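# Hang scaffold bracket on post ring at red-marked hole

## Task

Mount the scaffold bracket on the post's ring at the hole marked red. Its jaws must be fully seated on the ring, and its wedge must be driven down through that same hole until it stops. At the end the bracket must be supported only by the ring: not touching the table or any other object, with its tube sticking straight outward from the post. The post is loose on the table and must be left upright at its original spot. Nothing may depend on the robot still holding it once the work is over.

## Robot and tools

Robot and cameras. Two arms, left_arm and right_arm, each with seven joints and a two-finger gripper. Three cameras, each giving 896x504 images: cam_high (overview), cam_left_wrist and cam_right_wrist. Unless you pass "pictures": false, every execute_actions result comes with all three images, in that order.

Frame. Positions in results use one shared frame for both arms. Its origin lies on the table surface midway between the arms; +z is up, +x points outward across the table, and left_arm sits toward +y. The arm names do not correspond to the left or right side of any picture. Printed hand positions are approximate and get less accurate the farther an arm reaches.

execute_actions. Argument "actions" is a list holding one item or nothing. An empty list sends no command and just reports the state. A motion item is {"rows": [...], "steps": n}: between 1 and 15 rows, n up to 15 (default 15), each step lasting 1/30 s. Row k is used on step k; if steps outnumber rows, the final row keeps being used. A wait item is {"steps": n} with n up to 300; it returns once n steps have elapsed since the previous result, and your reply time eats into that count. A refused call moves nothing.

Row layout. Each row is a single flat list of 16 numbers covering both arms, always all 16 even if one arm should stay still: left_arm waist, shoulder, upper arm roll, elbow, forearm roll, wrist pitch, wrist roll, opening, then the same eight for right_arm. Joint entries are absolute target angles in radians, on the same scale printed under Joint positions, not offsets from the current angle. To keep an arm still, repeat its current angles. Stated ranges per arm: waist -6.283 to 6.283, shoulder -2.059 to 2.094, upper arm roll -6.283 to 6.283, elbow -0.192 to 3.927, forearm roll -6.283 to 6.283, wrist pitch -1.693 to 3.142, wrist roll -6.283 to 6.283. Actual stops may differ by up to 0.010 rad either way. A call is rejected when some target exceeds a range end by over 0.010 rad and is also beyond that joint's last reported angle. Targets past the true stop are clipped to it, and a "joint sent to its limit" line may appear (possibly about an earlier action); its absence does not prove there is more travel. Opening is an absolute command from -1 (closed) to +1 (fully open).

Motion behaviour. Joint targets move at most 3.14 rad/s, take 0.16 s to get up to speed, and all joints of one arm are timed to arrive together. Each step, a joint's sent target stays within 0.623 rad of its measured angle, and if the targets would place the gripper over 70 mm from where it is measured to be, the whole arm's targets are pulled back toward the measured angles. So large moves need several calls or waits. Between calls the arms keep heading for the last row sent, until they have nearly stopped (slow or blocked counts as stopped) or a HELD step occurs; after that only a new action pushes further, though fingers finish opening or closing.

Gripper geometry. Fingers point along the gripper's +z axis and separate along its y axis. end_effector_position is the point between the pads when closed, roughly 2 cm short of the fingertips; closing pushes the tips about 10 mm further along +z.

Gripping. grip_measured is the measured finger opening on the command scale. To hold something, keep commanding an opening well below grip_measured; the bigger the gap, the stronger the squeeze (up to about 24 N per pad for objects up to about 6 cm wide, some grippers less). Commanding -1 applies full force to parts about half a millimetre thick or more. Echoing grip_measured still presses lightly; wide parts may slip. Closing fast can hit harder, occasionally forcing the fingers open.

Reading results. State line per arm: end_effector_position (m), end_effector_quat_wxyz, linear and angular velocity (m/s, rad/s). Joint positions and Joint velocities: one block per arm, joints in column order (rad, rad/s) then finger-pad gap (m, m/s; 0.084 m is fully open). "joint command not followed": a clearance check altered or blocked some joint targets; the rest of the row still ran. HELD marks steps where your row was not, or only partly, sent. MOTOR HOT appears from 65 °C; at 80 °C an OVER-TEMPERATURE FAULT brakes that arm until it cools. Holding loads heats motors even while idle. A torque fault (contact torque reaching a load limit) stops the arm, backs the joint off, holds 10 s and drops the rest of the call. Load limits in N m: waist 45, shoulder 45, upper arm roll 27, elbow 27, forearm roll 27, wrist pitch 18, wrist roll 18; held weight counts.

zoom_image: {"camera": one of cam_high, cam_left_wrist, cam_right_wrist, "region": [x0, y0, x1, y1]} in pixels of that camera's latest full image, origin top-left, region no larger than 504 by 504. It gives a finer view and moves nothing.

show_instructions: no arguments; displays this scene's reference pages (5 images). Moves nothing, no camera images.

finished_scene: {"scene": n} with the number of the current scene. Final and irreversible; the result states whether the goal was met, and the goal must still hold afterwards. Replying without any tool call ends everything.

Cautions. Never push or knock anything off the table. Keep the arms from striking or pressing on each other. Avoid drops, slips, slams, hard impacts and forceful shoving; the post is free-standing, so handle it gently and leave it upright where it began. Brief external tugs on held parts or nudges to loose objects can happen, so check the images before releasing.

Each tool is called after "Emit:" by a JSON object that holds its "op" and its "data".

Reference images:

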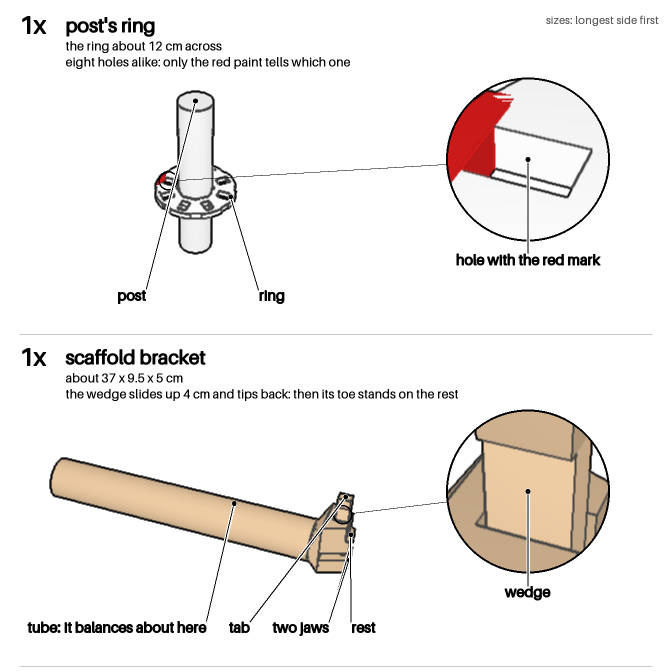

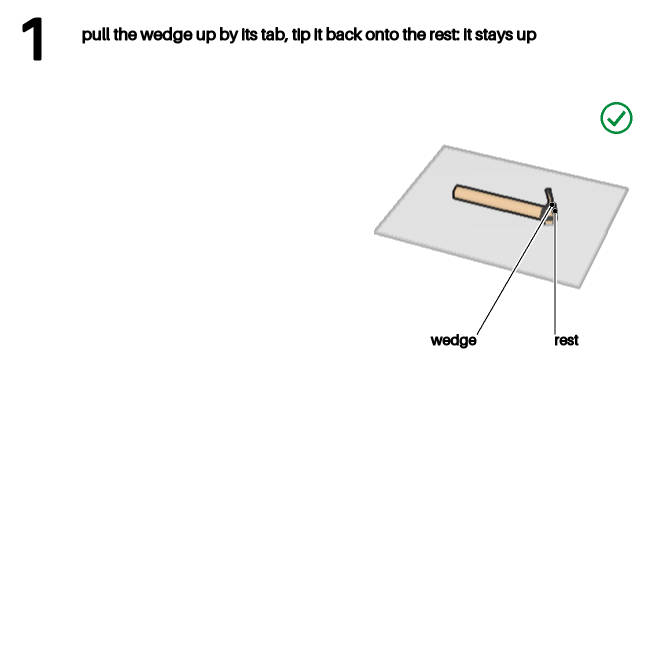

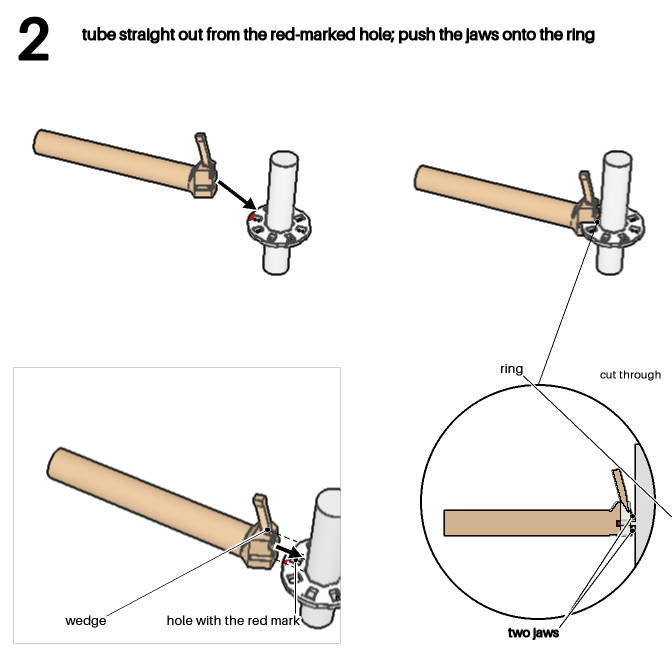

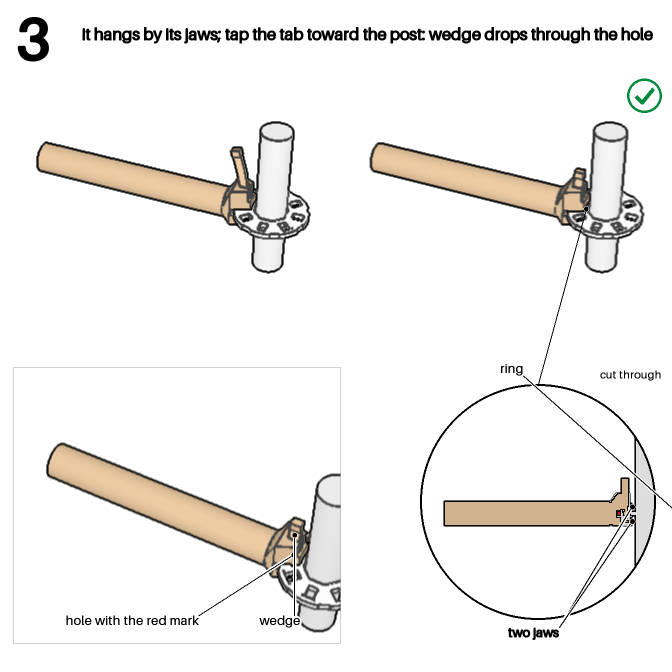

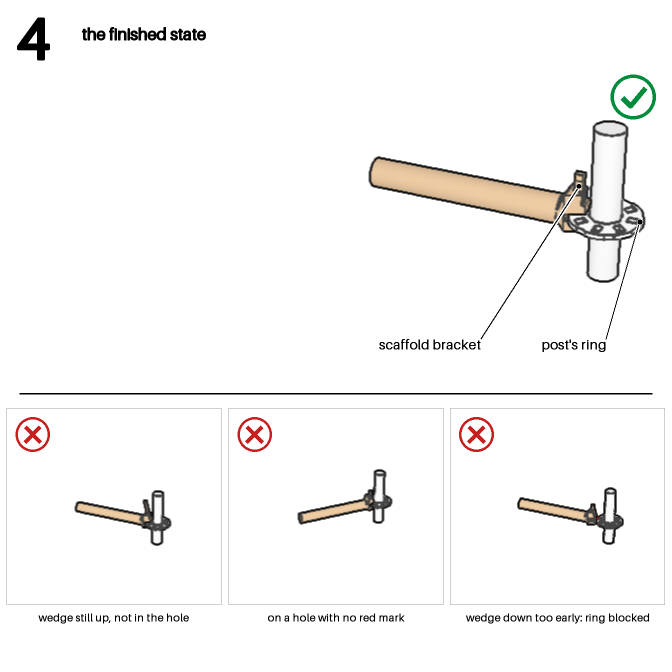

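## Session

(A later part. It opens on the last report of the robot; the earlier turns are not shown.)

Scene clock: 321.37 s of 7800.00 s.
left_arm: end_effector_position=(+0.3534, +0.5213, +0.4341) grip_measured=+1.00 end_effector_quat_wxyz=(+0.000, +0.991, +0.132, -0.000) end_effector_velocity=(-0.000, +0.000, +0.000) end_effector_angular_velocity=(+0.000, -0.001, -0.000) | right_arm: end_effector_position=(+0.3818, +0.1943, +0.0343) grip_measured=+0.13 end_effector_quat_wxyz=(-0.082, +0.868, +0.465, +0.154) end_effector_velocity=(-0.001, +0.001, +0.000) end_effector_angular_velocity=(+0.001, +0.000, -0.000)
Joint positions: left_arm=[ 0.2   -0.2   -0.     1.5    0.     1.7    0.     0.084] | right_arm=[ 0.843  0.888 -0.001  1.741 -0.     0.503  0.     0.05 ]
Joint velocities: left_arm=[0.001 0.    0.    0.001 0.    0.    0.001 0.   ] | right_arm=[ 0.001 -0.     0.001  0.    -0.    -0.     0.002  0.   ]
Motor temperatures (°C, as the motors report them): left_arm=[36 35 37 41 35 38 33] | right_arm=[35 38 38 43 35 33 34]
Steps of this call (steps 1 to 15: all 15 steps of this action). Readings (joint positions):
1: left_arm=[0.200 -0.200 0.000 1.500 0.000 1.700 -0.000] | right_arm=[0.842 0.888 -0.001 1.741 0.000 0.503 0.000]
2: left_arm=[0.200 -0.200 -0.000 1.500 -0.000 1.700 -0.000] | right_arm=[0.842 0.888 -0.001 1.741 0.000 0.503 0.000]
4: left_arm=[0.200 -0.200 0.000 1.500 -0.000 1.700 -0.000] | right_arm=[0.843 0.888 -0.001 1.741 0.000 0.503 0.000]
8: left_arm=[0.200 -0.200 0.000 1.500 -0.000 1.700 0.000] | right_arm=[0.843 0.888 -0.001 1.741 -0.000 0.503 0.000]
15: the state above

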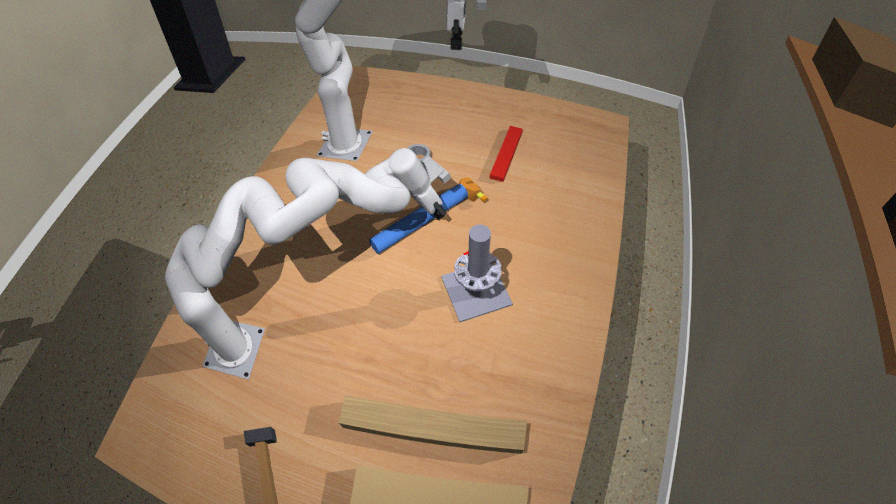

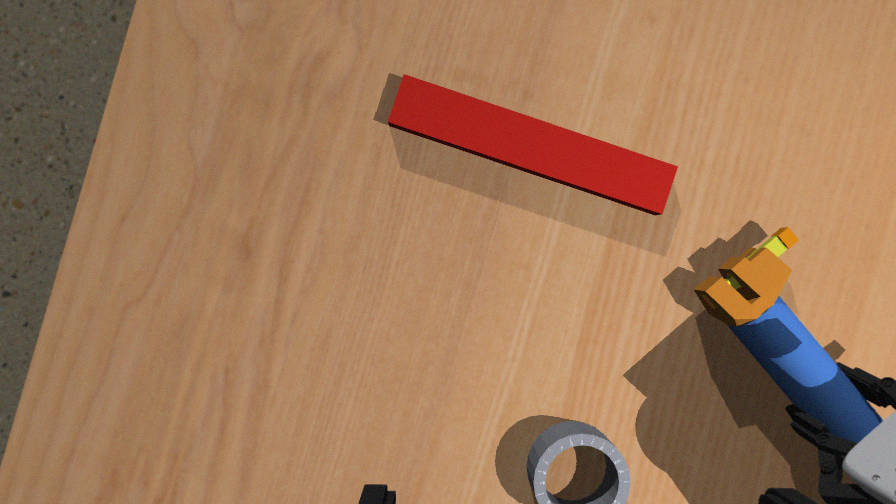

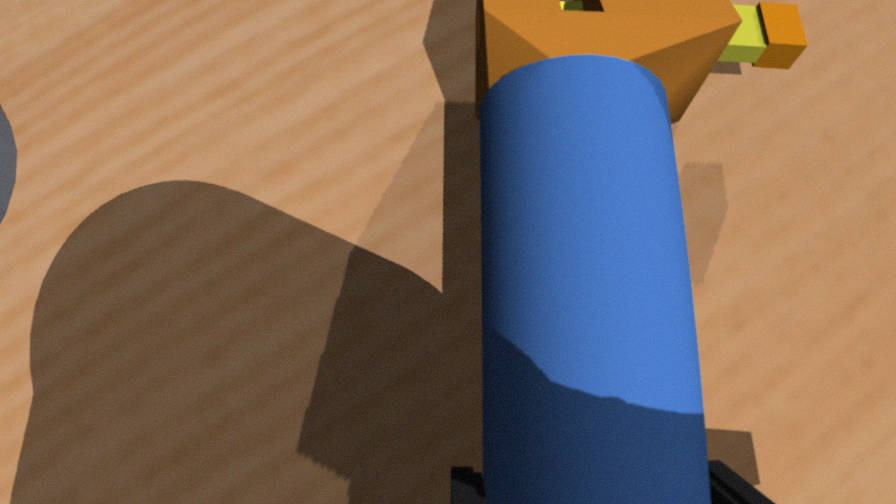

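Emit:
{"op": "execute_actions", "data": {"actions": [{"rows": [[0.2, -0.2, 0, 1.5, 0, 1.7, 0, 1, 0.843, 0.885, 0, 1.739, 0, 0.504, 0, -1],[0.2, -0.2, 0, 1.5, 0, 1.7, 0, 1, 0.843, 0.880, 0, 1.735, 0, 0.505, 0, -1],[0.2, -0.2, 0, 1.5, 0, 1.7, 0, 1, 0.843, 0.873, 0, 1.729, 0, 0.506, 0, -1],[0.2, -0.2, 0, 1.5, 0, 1.7, 0, 1, 0.843, 0.865, 0, 1.723, 0, 0.508, 0, -1],[0.2, -0.2, 0, 1.5, 0, 1.7, 0, 1, 0.843, 0.855, 0, 1.715, 0, 0.510, 0, -1],[0.2, -0.2, 0, 1.5, 0, 1.7, 0, 1, 0.843, 0.845, 0, 1.707, 0, 0.512, 0, -1],[0.2, -0.2, 0, 1.5, 0, 1.7, 0, 1, 0.843, 0.835, 0, 1.699, 0, 0.514, 0, -1],[0.2, -0.2, 0, 1.5, 0, 1.7, 0, 1, 0.843, 0.825, 0, 1.691, 0, 0.516, 0, -1],[0.2, -0.2, 0, 1.5, 0, 1.7, 0, 1, 0.843, 0.815, 0, 1.683, 0, 0.518, 0, -1],[0.2, -0.2, 0, 1.5, 0, 1.7, 0, 1, 0.843, 0.805, 0, 1.675, 0, 0.520, 0, -1],[0.2, -0.2, 0, 1.5, 0, 1.7, 0, 1, 0.843, 0.795, 0, 1.667, 0, 0.522, 0, -1],[0.2, -0.2, 0, 1.5, 0, 1.7, 0, 1, 0.843, 0.787, 0, 1.661, 0, 0.524, 0, -1],[0.2, -0.2, 0, 1.5, 0, 1.7, 0, 1, 0.843, 0.782, 0, 1.657, 0, 0.525, 0, -1],[0.2, -0.2, 0, 1.5, 0, 1.7, 0, 1, 0.843, 0.78, 0, 1.655, 0, 0.525, 0, -1]], "steps": 15}], "pictures": false}}

Emit:
{"op": "execute_actions", "data": {"actions": [{"steps": 20}]}}

Scene clock: 343.57 s of 7800.00 s.
left_arm: end_effector_position=(+0.3534, +0.5213, +0.4341) grip_measured=+1.00 end_effector_quat_wxyz=(+0.000, +0.991, +0.132, +0.000) end_effector_velocity=(+0.000, -0.000, +0.000) end_effector_angular_velocity=(-0.000, -0.000, -0.001) | right_arm: end_effector_position=(+0.3739, +0.1840, +0.0623) grip_measured=+0.13 end_effector_quat_wxyz=(-0.081, +0.868, +0.466, +0.151) end_effector_velocity=(+0.012, +0.004, +0.107) end_effector_angular_velocity=(+0.094, -0.069, -0.008)
Joint positions: left_arm=[ 0.2   -0.2   -0.     1.5   -0.     1.7   -0.     0.084] | right_arm=[0.843 0.794 0.    1.664 0.    0.524 0.    0.05 ]
Joint velocities: left_arm=[-0.001 -0.     0.001  0.    -0.     0.     0.001 -0.   ] | right_arm=[-0.005 -0.205 -0.007 -0.081  0.     0.007 -0.002  0.   ]
Motor temperatures (°C, as the motors report them): left_arm=[36 35 37 41 35 38 33] | right_arm=[35 38 38 42 35 33 34]
Steps of this call (steps 1 to 15: the robot went on to your last target; steps 16 to 100: nothing new was sent; then 18.37 s passed at rest; steps 101 to 115: all 15 steps of this action). Readings (joint positions):
101: left_arm=[0.200 -0.200 0.000 1.500 0.000 1.700 -0.000] | right_arm=[0.843 0.888 0.000 1.741 0.000 0.503 0.000]
102: left_arm=[0.200 -0.200 -0.000 1.500 0.000 1.700 0.000] | right_arm=[0.843 0.887 0.000 1.740 0.000 0.503 0.000]
104: left_arm=[0.200 -0.200 0.000 1.500 -0.000 1.700 -0.000] | right_arm=[0.844 0.883 0.001 1.735 0.000 0.505 0.000]
108: left_arm=[0.200 -0.200 0.000 1.500 -0.000 1.700 -0.000] | right_arm=[0.844 0.860 0.002 1.708 0.000 0.513 0.000]
115: the state above

Scene clock: 344.23 s of 7800.00 s.
left_arm: end_effector_position=(+0.3534, +0.5213, +0.4341) grip_measured=+1.00 end_effector_quat_wxyz=(+0.000, +0.991, +0.132, +0.000) end_effector_velocity=(+0.000, -0.000, +0.000) end_effector_angular_velocity=(+0.001, -0.001, -0.001) | right_arm: end_effector_position=(+0.3737, +0.1835, +0.0682) grip_measured=+0.13 end_effector_quat_wxyz=(-0.082, +0.868, +0.466, +0.154) end_effector_velocity=(+0.001, -0.000, +0.001) end_effector_angular_velocity=(+0.000, -0.001, -0.002)
Joint positions: left_arm=[ 0.2   -0.2   -0.     1.5   -0.     1.7    0.     0.084] | right_arm=[ 0.843  0.78   0.     1.655 -0.     0.525 -0.     0.05 ]
Joint velocities: left_arm=[-0.     0.    -0.001  0.001  0.    -0.    -0.     0.   ] | right_arm=[-0.001 -0.001 -0.     0.001 -0.001  0.001  0.002 -0.   ]
Motor temperatures (°C, as the motors report them): left_arm=[36 35 37 41 35 38 33] | right_arm=[35 38 38 42 35 33 34]
Steps of this call (steps 1 to 20: the robot went on to your last target). Readings (joint positions):
1: left_arm=[0.200 -0.200 0.000 1.500 0.000 1.700 0.000] | right_arm=[0.843 0.789 -0.000 1.662 0.000 0.524 0.000]
2: left_arm=[0.200 -0.200 -0.000 1.500 -0.000 1.700 0.000] | right_arm=[0.843 0.785 -0.000 1.661 0.000 0.524 -0.000]
4: left_arm=[0.200 -0.200 0.000 1.500 0.000 1.700 0.000] | right_arm=[0.843 0.782 -0.000 1.659 0.000 0.524 0.000]
8: left_arm=[0.200 -0.200 -0.000 1.500 -0.000 1.700 -0.000] | right_arm=[0.843 0.781 0.000 1.656 -0.000 0.524 -0.000]
20: the state above

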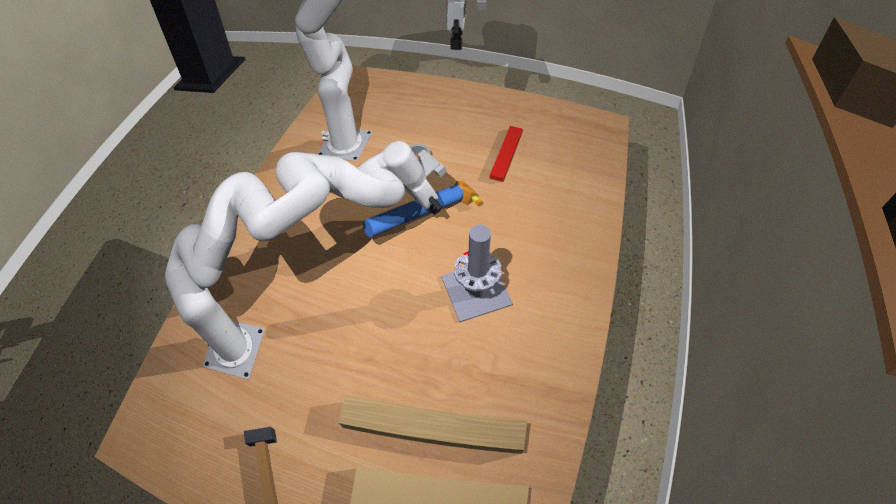

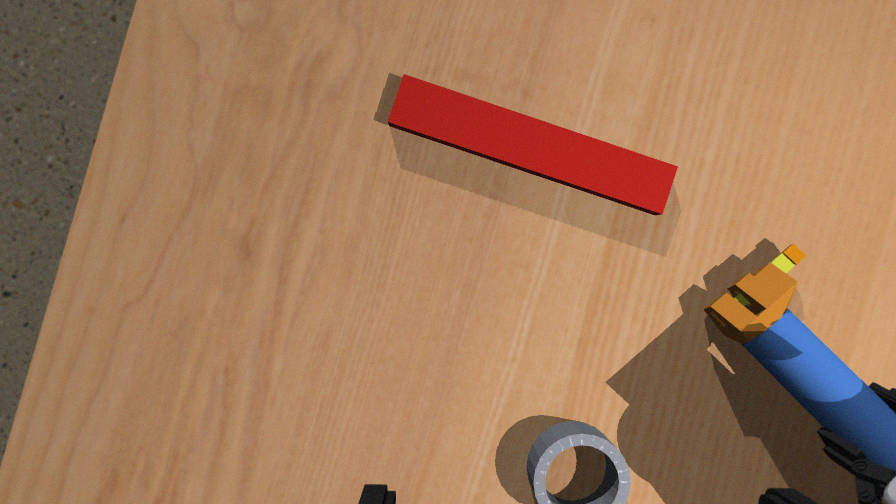

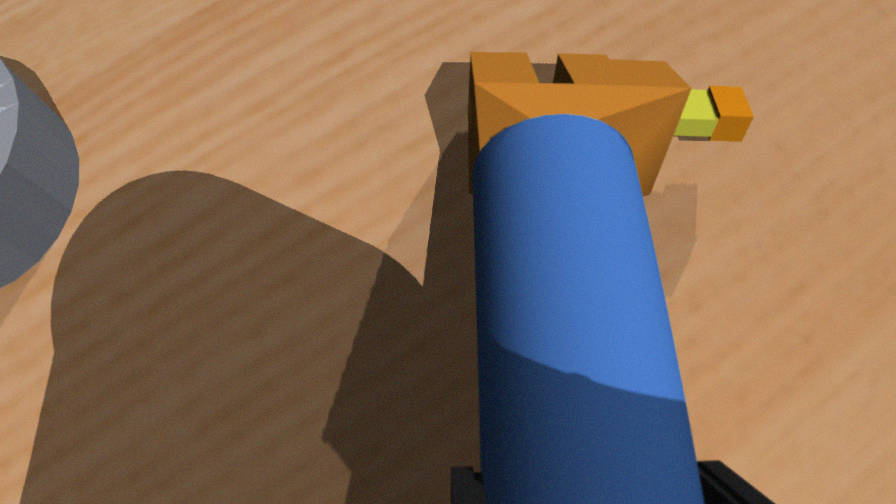

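Emit:
{"op": "execute_actions", "data": {"actions": [{"rows": [[0.2, -0.2, 0, 1.5, 0, 1.7, 0, 1, 0.843, 0.785, 0, 1.659, 0, 0.524, 0, -1],[0.2, -0.2, 0, 1.5, 0, 1.7, 0, 1, 0.843, 0.792, 0, 1.664, 0, 0.523, 0, -1],[0.2, -0.2, 0, 1.5, 0, 1.7, 0, 1, 0.843, 0.80, 0, 1.669, 0, 0.520, 0, -1],[0.2, -0.2, 0, 1.5, 0, 1.7, 0, 1, 0.843, 0.81, 0, 1.675, 0, 0.516, 0, -1],[0.2, -0.2, 0, 1.5, 0, 1.7, 0, 1, 0.843, 0.82, 0, 1.681, 0, 0.512, 0, -1],[0.2, -0.2, 0, 1.5, 0, 1.7, 0, 1, 0.843, 0.83, 0, 1.687, 0, 0.508, 0, -1],[0.2, -0.2, 0, 1.5, 0, 1.7, 0, 1, 0.843, 0.84, 0, 1.693, 0, 0.504, 0, -1],[0.2, -0.2, 0, 1.5, 0, 1.7, 0, 1, 0.843, 0.848, 0, 1.698, 0, 0.500, 0, -1],[0.2, -0.2, 0, 1.5, 0, 1.7, 0, 1, 0.843, 0.855, 0, 1.702, 0, 0.497, 0, -1],[0.2, -0.2, 0, 1.5, 0, 1.7, 0, 1, 0.843, 0.860, 0, 1.705, 0, 0.495, 0, -1],[0.2, -0.2, 0, 1.5, 0, 1.7, 0, 1, 0.843, 0.864, 0, 1.707, 0, 0.493, 0, -1],[0.2, -0.2, 0, 1.5, 0, 1.7, 0, 1, 0.843, 0.867, 0, 1.709, 0, 0.492, 0, -1]], "steps": 15}]}}

Scene clock: 442.90 s of 7800.00 s.
left_arm: end_effector_position=(+0.3534, +0.5213, +0.4341) grip_measured=+1.00 end_effector_quat_wxyz=(+0.000, +0.991, +0.132, -0.000) end_effector_velocity=(+0.000, -0.000, -0.000) end_effector_angular_velocity=(-0.000, +0.000, +0.000) | right_arm: end_effector_position=(+0.3780, +0.1895, +0.0369) grip_measured=+0.13 end_effector_quat_wxyz=(-0.082, +0.868, +0.466, +0.152) end_effector_velocity=(+0.011, +0.017, +0.004) end_effector_angular_velocity=(+0.045, -0.029, +0.000)
Joint positions: left_arm=[ 0.2   -0.2   -0.     1.5    0.     1.7   -0.     0.084] | right_arm=[ 0.843  0.863 -0.     1.705  0.     0.495  0.     0.05 ]
Joint velocities: left_arm=[-0.  0. -0. -0. -0. -0. -0. -0.] | right_arm=[-0.001  0.04   0.001  0.058  0.001 -0.035 -0.001  0.002]
Motor temperatures (°C, as the motors report them): left_arm=[36 35 37 42 35 38 33] | right_arm=[35 40 38 46 35 34 34]
Steps of this call (steps 1 to 15: the robot went on to your last target; steps 16 to 90: nothing new was sent; then 95.17 s passed at rest; steps 91 to 105: all 15 steps of this action). Readings (joint positions):
91: left_arm=[0.200 -0.200 0.000 1.500 -0.000 1.700 0.000] | right_arm=[0.843 0.780 0.000 1.655 0.000 0.525 0.000]
92: left_arm=[0.200 -0.200 0.000 1.500 0.000 1.700 -0.000] | right_arm=[0.843 0.781 0.000 1.656 0.000 0.525 0.000]
94: left_arm=[0.200 -0.200 -0.000 1.500 0.000 1.700 0.000] | right_arm=[0.843 0.787 -0.000 1.662 -0.000 0.523 0.000]
98: left_arm=[0.200 -0.200 0.000 1.500 -0.000 1.700 -0.000] | right_arm=[0.843 0.817 -0.000 1.683 0.000 0.511 0.000]
105: the state above

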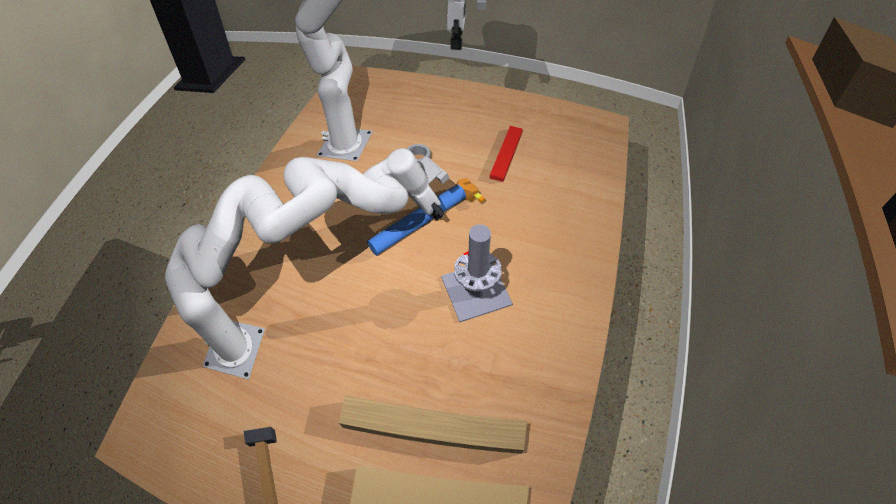

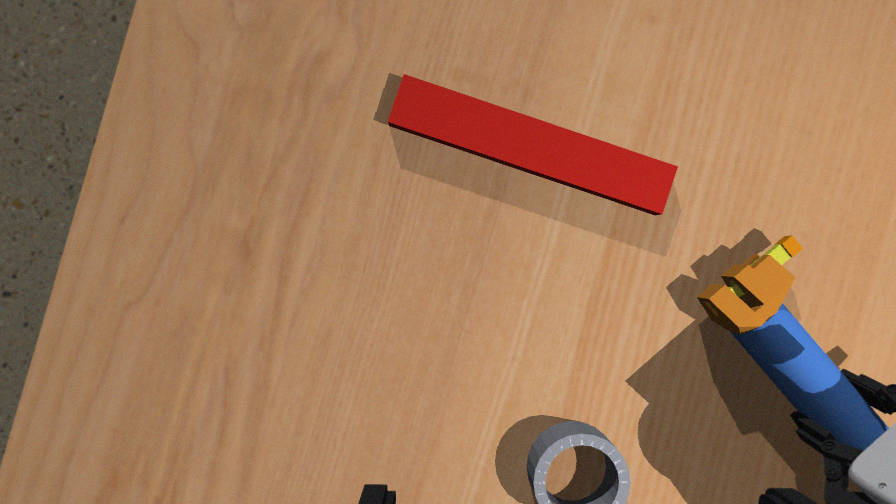

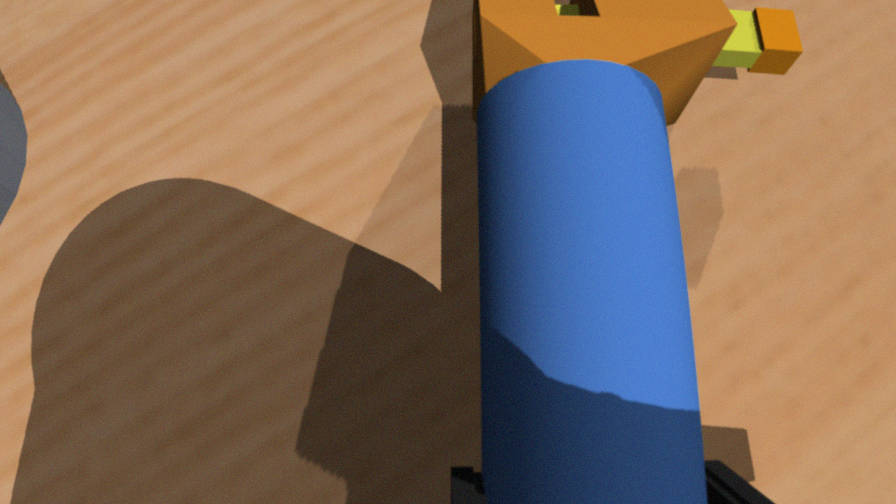

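Emit:
{"op": "execute_actions", "data": {"actions": [{"rows": [[0.2, -0.2, 0, 1.5, 0, 1.7, 0, 1, 0.843, 0.867, 0, 1.709, 0, 0.492, 0, 0.2],[0.2, -0.2, 0, 1.5, 0, 1.7, 0, 1, 0.843, 0.867, 0, 1.709, 0, 0.492, 0, 0.3],[0.2, -0.2, 0, 1.5, 0, 1.7, 0, 1, 0.843, 0.867, 0, 1.709, 0, 0.492, 0, 0.4],[0.2, -0.2, 0, 1.5, 0, 1.7, 0, 1, 0.843, 0.867, 0, 1.709, 0, 0.492, 0, 0.5],[0.2, -0.2, 0, 1.5, 0, 1.7, 0, 1, 0.843, 0.867, 0, 1.709, 0, 0.492, 0, 0.5],[0.2, -0.2, 0, 1.5, 0, 1.7, 0, 1, 0.843, 0.867, 0, 1.709, 0, 0.492, 0, 0.5],[0.2, -0.2, 0, 1.5, 0, 1.7, 0, 1, 0.843, 0.867, 0, 1.709, 0, 0.492, 0, 0.5],[0.2, -0.2, 0, 1.5, 0, 1.7, 0, 1, 0.843, 0.876, 0, 1.727, 0, 0.500, 0, 0.5],[0.2, -0.2, 0, 1.5, 0, 1.7, 0, 1, 0.843, 0.888, 0, 1.749, 0, 0.510, 0, 0.5],[0.2, -0.2, 0, 1.5, 0, 1.7, 0, 1, 0.843, 0.900, 0, 1.771, 0, 0.520, 0, 0.5],[0.2, -0.2, 0, 1.5, 0, 1.7, 0, 1, 0.843, 0.912, 0, 1.793, 0, 0.530, 0, 0.5],[0.2, -0.2, 0, 1.5, 0, 1.7, 0, 1, 0.843, 0.924, 0, 1.815, 0, 0.540, 0, 0.5],[0.2, -0.2, 0, 1.5, 0, 1.7, 0, 1, 0.843, 0.936, 0, 1.836, 0, 0.549, 0, 0.5],[0.2, -0.2, 0, 1.5, 0, 1.7, 0, 1, 0.843, 0.947, 0, 1.855, 0, 0.557, 0, 0.5],[0.2, -0.2, 0, 1.5, 0, 1.7, 0, 1, 0.843, 0.955, 0, 1.868, 0, 0.563, 0, 0.5]], "steps": 15}], "pictures": false}}

Emit:
{"op": "execute_actions", "data": {"actions": [{"rows": [[0.2, -0.2, 0, 1.5, 0, 1.7, 0, 1, 0.843, 0.955, 0, 1.868, 0, 0.563, 0, 0.5],[0.2, -0.2, 0, 1.5, 0, 1.7, 0, 1, 0.843, 0.955, 0, 1.868, 0, 0.563, 0, 0.5],[0.2, -0.2, 0, 1.5, 0, 1.7, 0, 1, 0.843, 0.955, 0, 1.868, 0, 0.563, 0, 0.5],[0.2, -0.2, 0, 1.5, 0, 1.7, 0, 1, 0.843, 0.955, 0, 1.868, 0, 0.563, 0, 0.5],[0.2, -0.2, 0, 1.5, 0, 1.7, 0, 1, 0.843, 0.955, 0, 1.868, 0, 0.563, 0, 0.5],[0.2, -0.2, 0, 1.5, 0, 1.7, 0, 1, 0.843, 0.955, 0, 1.868, 0, 0.563, 0, 0.42],[0.2, -0.2, 0, 1.5, 0, 1.7, 0, 1, 0.843, 0.955, 0, 1.868, 0, 0.563, 0, 0.35],[0.2, -0.2, 0, 1.5, 0, 1.7, 0, 1, 0.843, 0.955, 0, 1.868, 0, 0.563, 0, 0.28],[0.2, -0.2, 0, 1.5, 0, 1.7, 0, 1, 0.843, 0.955, 0, 1.868, 0, 0.563, 0, 0.22],[0.2, -0.2, 0, 1.5, 0, 1.7, 0, 1, 0.843, 0.955, 0, 1.868, 0, 0.563, 0, 0.16],[0.2, -0.2, 0, 1.5, 0, 1.7, 0, 1, 0.843, 0.955, 0, 1.868, 0, 0.563, 0, 0.1],[0.2, -0.2, 0, 1.5, 0, 1.7, 0, 1, 0.843, 0.955, 0, 1.868, 0, 0.563, 0, 0.0],[0.2, -0.2, 0, 1.5, 0, 1.7, 0, 1, 0.843, 0.955, 0, 1.868, 0, 0.563, 0, -0.3],[0.2, -0.2, 0, 1.5, 0, 1.7, 0, 1, 0.843, 0.955, 0, 1.868, 0, 0.563, 0, -0.7],[0.2, -0.2, 0, 1.5, 0, 1.7, 0, 1, 0.843, 0.955, 0, 1.868, 0, 0.563, 0, -1]], "steps": 15}]}}

Scene clock: 484.57 s of 7800.00 s.
left_arm: end_effector_position=(+0.3534, +0.5213, +0.4341) grip_measured=+1.00 end_effector_quat_wxyz=(+0.000, +0.991, +0.132, -0.000) end_effector_velocity=(-0.000, -0.001, -0.001) end_effector_angular_velocity=(+0.000, +0.002, -0.002) | right_arm: end_effector_position=(+0.3869, +0.2032, +0.0367) grip_measured=+0.49 end_effector_quat_wxyz=(-0.083, +0.868, +0.466, +0.154) end_effector_velocity=(+0.045, +0.070, -0.008) end_effector_angular_velocity=(-0.000, +0.002, +0.000)
Joint positions: left_arm=[ 0.2   -0.2    0.     1.5    0.     1.7   -0.     0.084] | right_arm=[ 0.843  0.92   0.     1.807  0.     0.535 -0.     0.065]
Joint velocities: left_arm=[-0.001  0.    -0.001 -0.001  0.001  0.     0.001 -0.   ] | right_arm=[ 0.001  0.329  0.001  0.58   0.001  0.252 -0.    -0.   ]
Motor temperatures (°C, as the motors report them): left_arm=[36 35 37 42 35 38 33] | right_arm=[35 39 38 45 35 34 34]
Steps of this call (steps 1 to 15: the robot went on to your last target; steps 16 to 90: nothing new was sent; then 38.17 s passed at rest; steps 91 to 105: all 15 steps of this action). Readings (joint positions):
91: left_arm=[0.200 -0.200 -0.000 1.500 -0.000 1.700 0.000] | right_arm=[0.843 0.867 -0.000 1.709 -0.000 0.492 0.000]
92: left_arm=[0.200 -0.200 -0.000 1.500 0.000 1.700 -0.000] | right_arm=[0.843 0.867 0.000 1.709 -0.000 0.491 -0.000]
94: left_arm=[0.200 -0.200 0.000 1.500 -0.000 1.700 0.000] | right_arm=[0.843 0.867 0.000 1.710 -0.000 0.490 -0.000]
98: left_arm=[0.200 -0.200 -0.000 1.500 -0.000 1.700 0.000] | right_arm=[0.843 0.867 0.000 1.710 -0.000 0.491 -0.000]
105: the state above

Scene clock: 485.07 s of 7800.00 s.
left_arm: end_effector_position=(+0.3534, +0.5213, +0.4341) grip_measured=+1.00 end_effector_quat_wxyz=(+0.000, +0.991, +0.132, +0.000) end_effector_velocity=(-0.000, -0.000, -0.001) end_effector_angular_velocity=(-0.001, +0.002, -0.000) | right_arm: end_effector_position=(+0.3914, +0.2100, +0.0354) grip_measured=+0.13 end_effector_quat_wxyz=(-0.082, +0.868, +0.466, +0.153) end_effector_velocity=(-0.000, +0.001, +0.000) end_effector_angular_velocity=(-0.002, -0.002, +0.004)
Joint positions: left_arm=[ 0.2   -0.2    0.     1.5   -0.     1.7   -0.     0.084] | right_arm=[ 0.843  0.954  0.     1.868  0.     0.563 -0.     0.05 ]
Joint velocities: left_arm=[-0.     0.    -0.    -0.002  0.     0.     0.     0.   ] | right_arm=[ 0.001  0.001  0.     0.003 -0.003  0.003 -0.001 -0.   ]
Motor temperatures (°C, as the motors report them): left_arm=[36 35 37 42 35 38 33] | right_arm=[35 39 38 45 35 34 34]
Steps of this call (steps 1 to 15: all 15 steps of this action). Readings (joint positions):
1: left_arm=[0.200 -0.200 -0.000 1.500 -0.000 1.700 0.000] | right_arm=[0.843 0.930 0.000 1.825 0.000 0.544 -0.000]
2: left_arm=[0.200 -0.200 0.000 1.500 -0.000 1.700 -0.000] | right_arm=[0.843 0.939 0.000 1.840 0.000 0.550 0.000]
4: left_arm=[0.200 -0.200 0.000 1.500 -0.000 1.700 -0.000] | right_arm=[0.843 0.949 0.000 1.855 0.000 0.557 0.000]
8: left_arm=[0.200 -0.200 -0.000 1.500 -0.000 1.700 -0.000] | right_arm=[0.843 0.953 -0.000 1.865 -0.000 0.562 -0.000]
15: the state above

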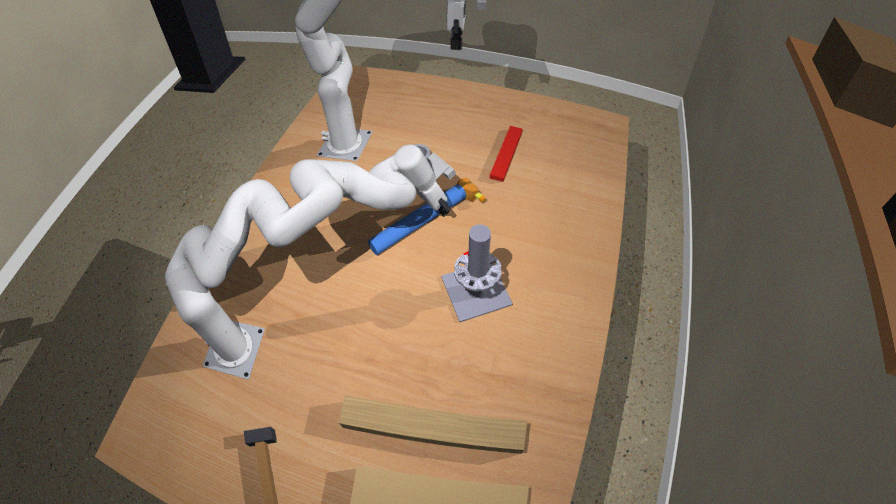

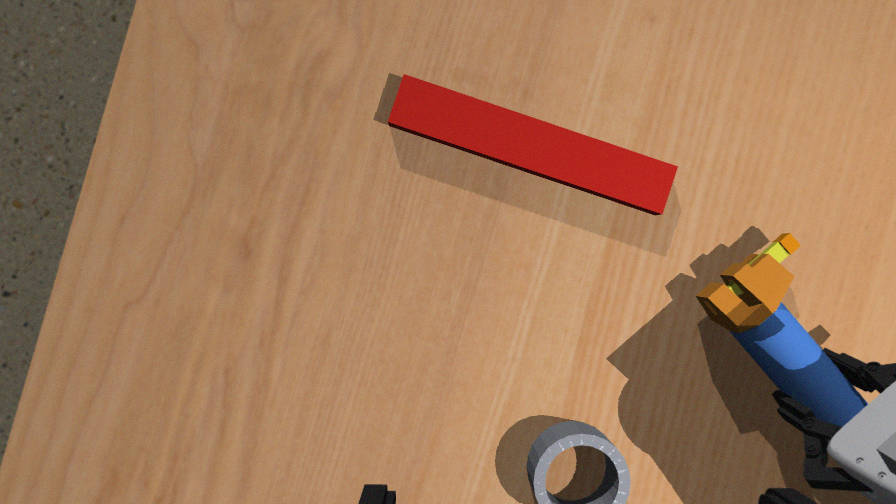

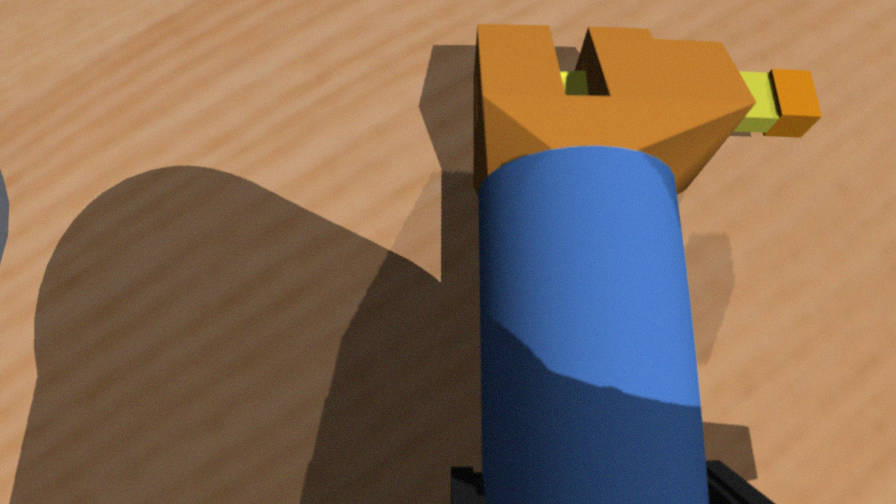

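Emit:
{"op": "execute_actions", "data": {"actions": [{"rows": [[0.2, -0.2, 0, 1.5, 0, 1.7, 0, 1, 0.843, 0.953, 0, 1.868, 0, 0.565, 0, -1],[0.2, -0.2, 0, 1.5, 0, 1.7, 0, 1, 0.843, 0.950, 0, 1.868, 0, 0.568, 0, -1],[0.2, -0.2, 0, 1.5, 0, 1.7, 0, 1, 0.843, 0.947, 0, 1.867, 0, 0.570, 0, -1],[0.2, -0.2, 0, 1.5, 0, 1.7, 0, 1, 0.843, 0.944, 0, 1.867, 0, 0.573, 0, -1],[0.2, -0.2, 0, 1.5, 0, 1.7, 0, 1, 0.843, 0.941, 0, 1.867, 0, 0.576, 0, -1],[0.2, -0.2, 0, 1.5, 0, 1.7, 0, 1, 0.843, 0.938, 0, 1.866, 0, 0.578, 0, -1],[0.2, -0.2, 0, 1.5, 0, 1.7, 0, 1, 0.843, 0.935, 0, 1.866, 0, 0.581, 0, -1],[0.2, -0.2, 0, 1.5, 0, 1.7, 0, 1, 0.843, 0.932, 0, 1.866, 0, 0.584, 0, -1],[0.2, -0.2, 0, 1.5, 0, 1.7, 0, 1, 0.843, 0.929, 0, 1.866, 0, 0.587, 0, -1],[0.2, -0.2, 0, 1.5, 0, 1.7, 0, 1, 0.843, 0.926, 0, 1.865, 0, 0.589, 0, -1],[0.2, -0.2, 0, 1.5, 0, 1.7, 0, 1, 0.843, 0.923, 0, 1.865, 0, 0.592, 0, -1],[0.2, -0.2, 0, 1.5, 0, 1.7, 0, 1, 0.843, 0.921, 0, 1.865, 0, 0.594, 0, -1],[0.2, -0.2, 0, 1.5, 0, 1.7, 0, 1, 0.843, 0.9195, 0, 1.865, 0, 0.5955, 0, -1]], "steps": 15}], "pictures": false}}

Emit:
{"op": "execute_actions", "data": {"actions": [{"steps": 30}]}}

Scene clock: 501.70 s of 7800.00 s.
left_arm: end_effector_position=(+0.3534, +0.5213, +0.4341) grip_measured=+1.00 end_effector_quat_wxyz=(+0.000, +0.991, +0.132, +0.000) end_effector_velocity=(+0.000, +0.000, +0.000) end_effector_angular_velocity=(+0.001, -0.000, +0.001) | right_arm: end_effector_position=(+0.3905, +0.2085, +0.0498) grip_measured=+0.13 end_effector_quat_wxyz=(-0.081, +0.868, +0.466, +0.151) end_effector_velocity=(+0.016, +0.026, +0.079) end_effector_angular_velocity=(+0.092, -0.059, +0.000)
Joint positions: left_arm=[ 0.2   -0.2    0.     1.5   -0.     1.7    0.     0.084] | right_arm=[ 0.843  0.925 -0.     1.863  0.     0.594  0.     0.05 ]
Joint velocities: left_arm=[-0.     0.     0.     0.     0.001 -0.    -0.001  0.   ] | right_arm=[ 0.001 -0.081  0.001  0.046  0.     0.018  0.001  0.   ]
Motor temperatures (°C, as the motors report them): left_arm=[36 35 37 42 35 38 33] | right_arm=[35 39 38 44 35 34 34]
Steps of this call (steps 1 to 15: the robot went on to your last target; steps 16 to 90: nothing new was sent; then 13.13 s passed at rest; steps 91 to 105: all 15 steps of this action). Readings (joint positions):
91: left_arm=[0.200 -0.200 -0.000 1.500 0.000 1.700 -0.000] | right_arm=[0.843 0.955 0.000 1.868 0.000 0.563 0.000]
92: left_arm=[0.200 -0.200 -0.000 1.500 0.000 1.700 0.000] | right_arm=[0.843 0.955 0.000 1.868 -0.000 0.563 -0.000]
94: left_arm=[0.200 -0.200 -0.000 1.500 -0.000 1.700 -0.000] | right_arm=[0.843 0.953 -0.000 1.867 -0.000 0.566 -0.000]
98: left_arm=[0.200 -0.200 -0.000 1.500 -0.000 1.700 0.000] | right_arm=[0.843 0.946 -0.000 1.862 -0.000 0.577 -0.000]
105: the state above

Scene clock: 502.70 s of 7800.00 s.
left_arm: end_effector_position=(+0.3534, +0.5213, +0.4341) grip_measured=+1.00 end_effector_quat_wxyz=(+0.000, +0.991, +0.132, +0.000) end_effector_velocity=(-0.000, +0.001, +0.000) end_effector_angular_velocity=(-0.000, -0.001, +0.001) | right_arm: end_effector_position=(+0.3914, +0.2100, +0.0551) grip_measured=+0.13 end_effector_quat_wxyz=(-0.082, +0.868, +0.466, +0.153) end_effector_velocity=(-0.001, -0.000, -0.000) end_effector_angular_velocity=(-0.001, +0.002, -0.001)
Joint positions: left_arm=[ 0.2   -0.2    0.     1.5   -0.     1.7   -0.     0.084] | right_arm=[ 0.843  0.919  0.     1.865  0.     0.596 -0.     0.05 ]
Joint velocities: left_arm=[ 0.001  0.     0.001  0.    -0.    -0.     0.001  0.   ] | right_arm=[ 0.    -0.001  0.    -0.001  0.     0.002  0.002 -0.   ]
Motor temperatures (°C, as the motors report them): left_arm=[36 35 37 42 35 38 33] | right_arm=[35 39 38 44 35 34 34]
Steps of this call (steps 1 to 15: the robot went on to your last target; steps 16 to 30: nothing new was sent). Readings (joint positions):
1: left_arm=[0.200 -0.200 -0.000 1.500 -0.000 1.700 -0.000] | right_arm=[0.843 0.923 -0.000 1.864 0.000 0.594 0.000]
2: left_arm=[0.200 -0.200 -0.000 1.500 -0.000 1.700 -0.000] | right_arm=[0.843 0.921 -0.000 1.865 0.000 0.594 0.000]
4: left_arm=[0.200 -0.200 0.000 1.500 0.000 1.700 -0.000] | right_arm=[0.843 0.920 -0.000 1.866 0.000 0.595 0.000]
8: left_arm=[0.200 -0.200 0.000 1.500 0.000 1.700 0.000] | right_arm=[0.843 0.921 -0.000 1.864 0.000 0.596 0.000]
30: the state above
All arms were judged still, so your last target was given up. Only a new action makes them travel on or press farther. Fingers that are still opening or closing keep moving.

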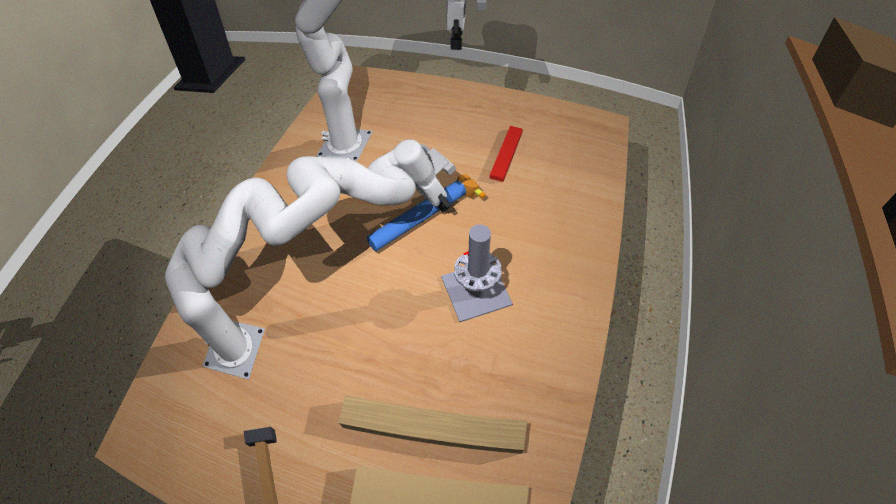

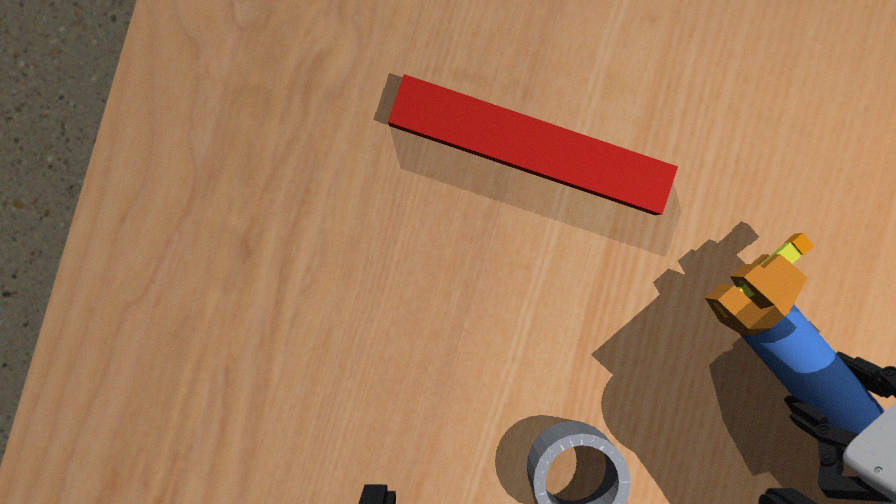

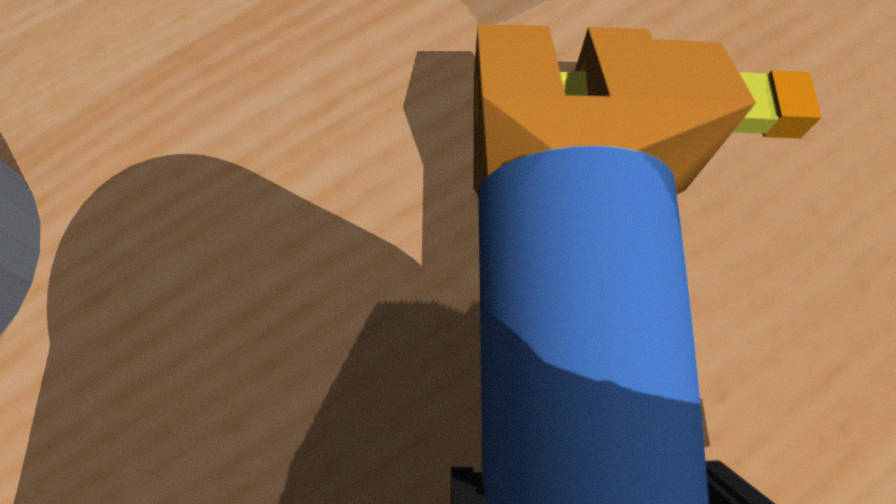

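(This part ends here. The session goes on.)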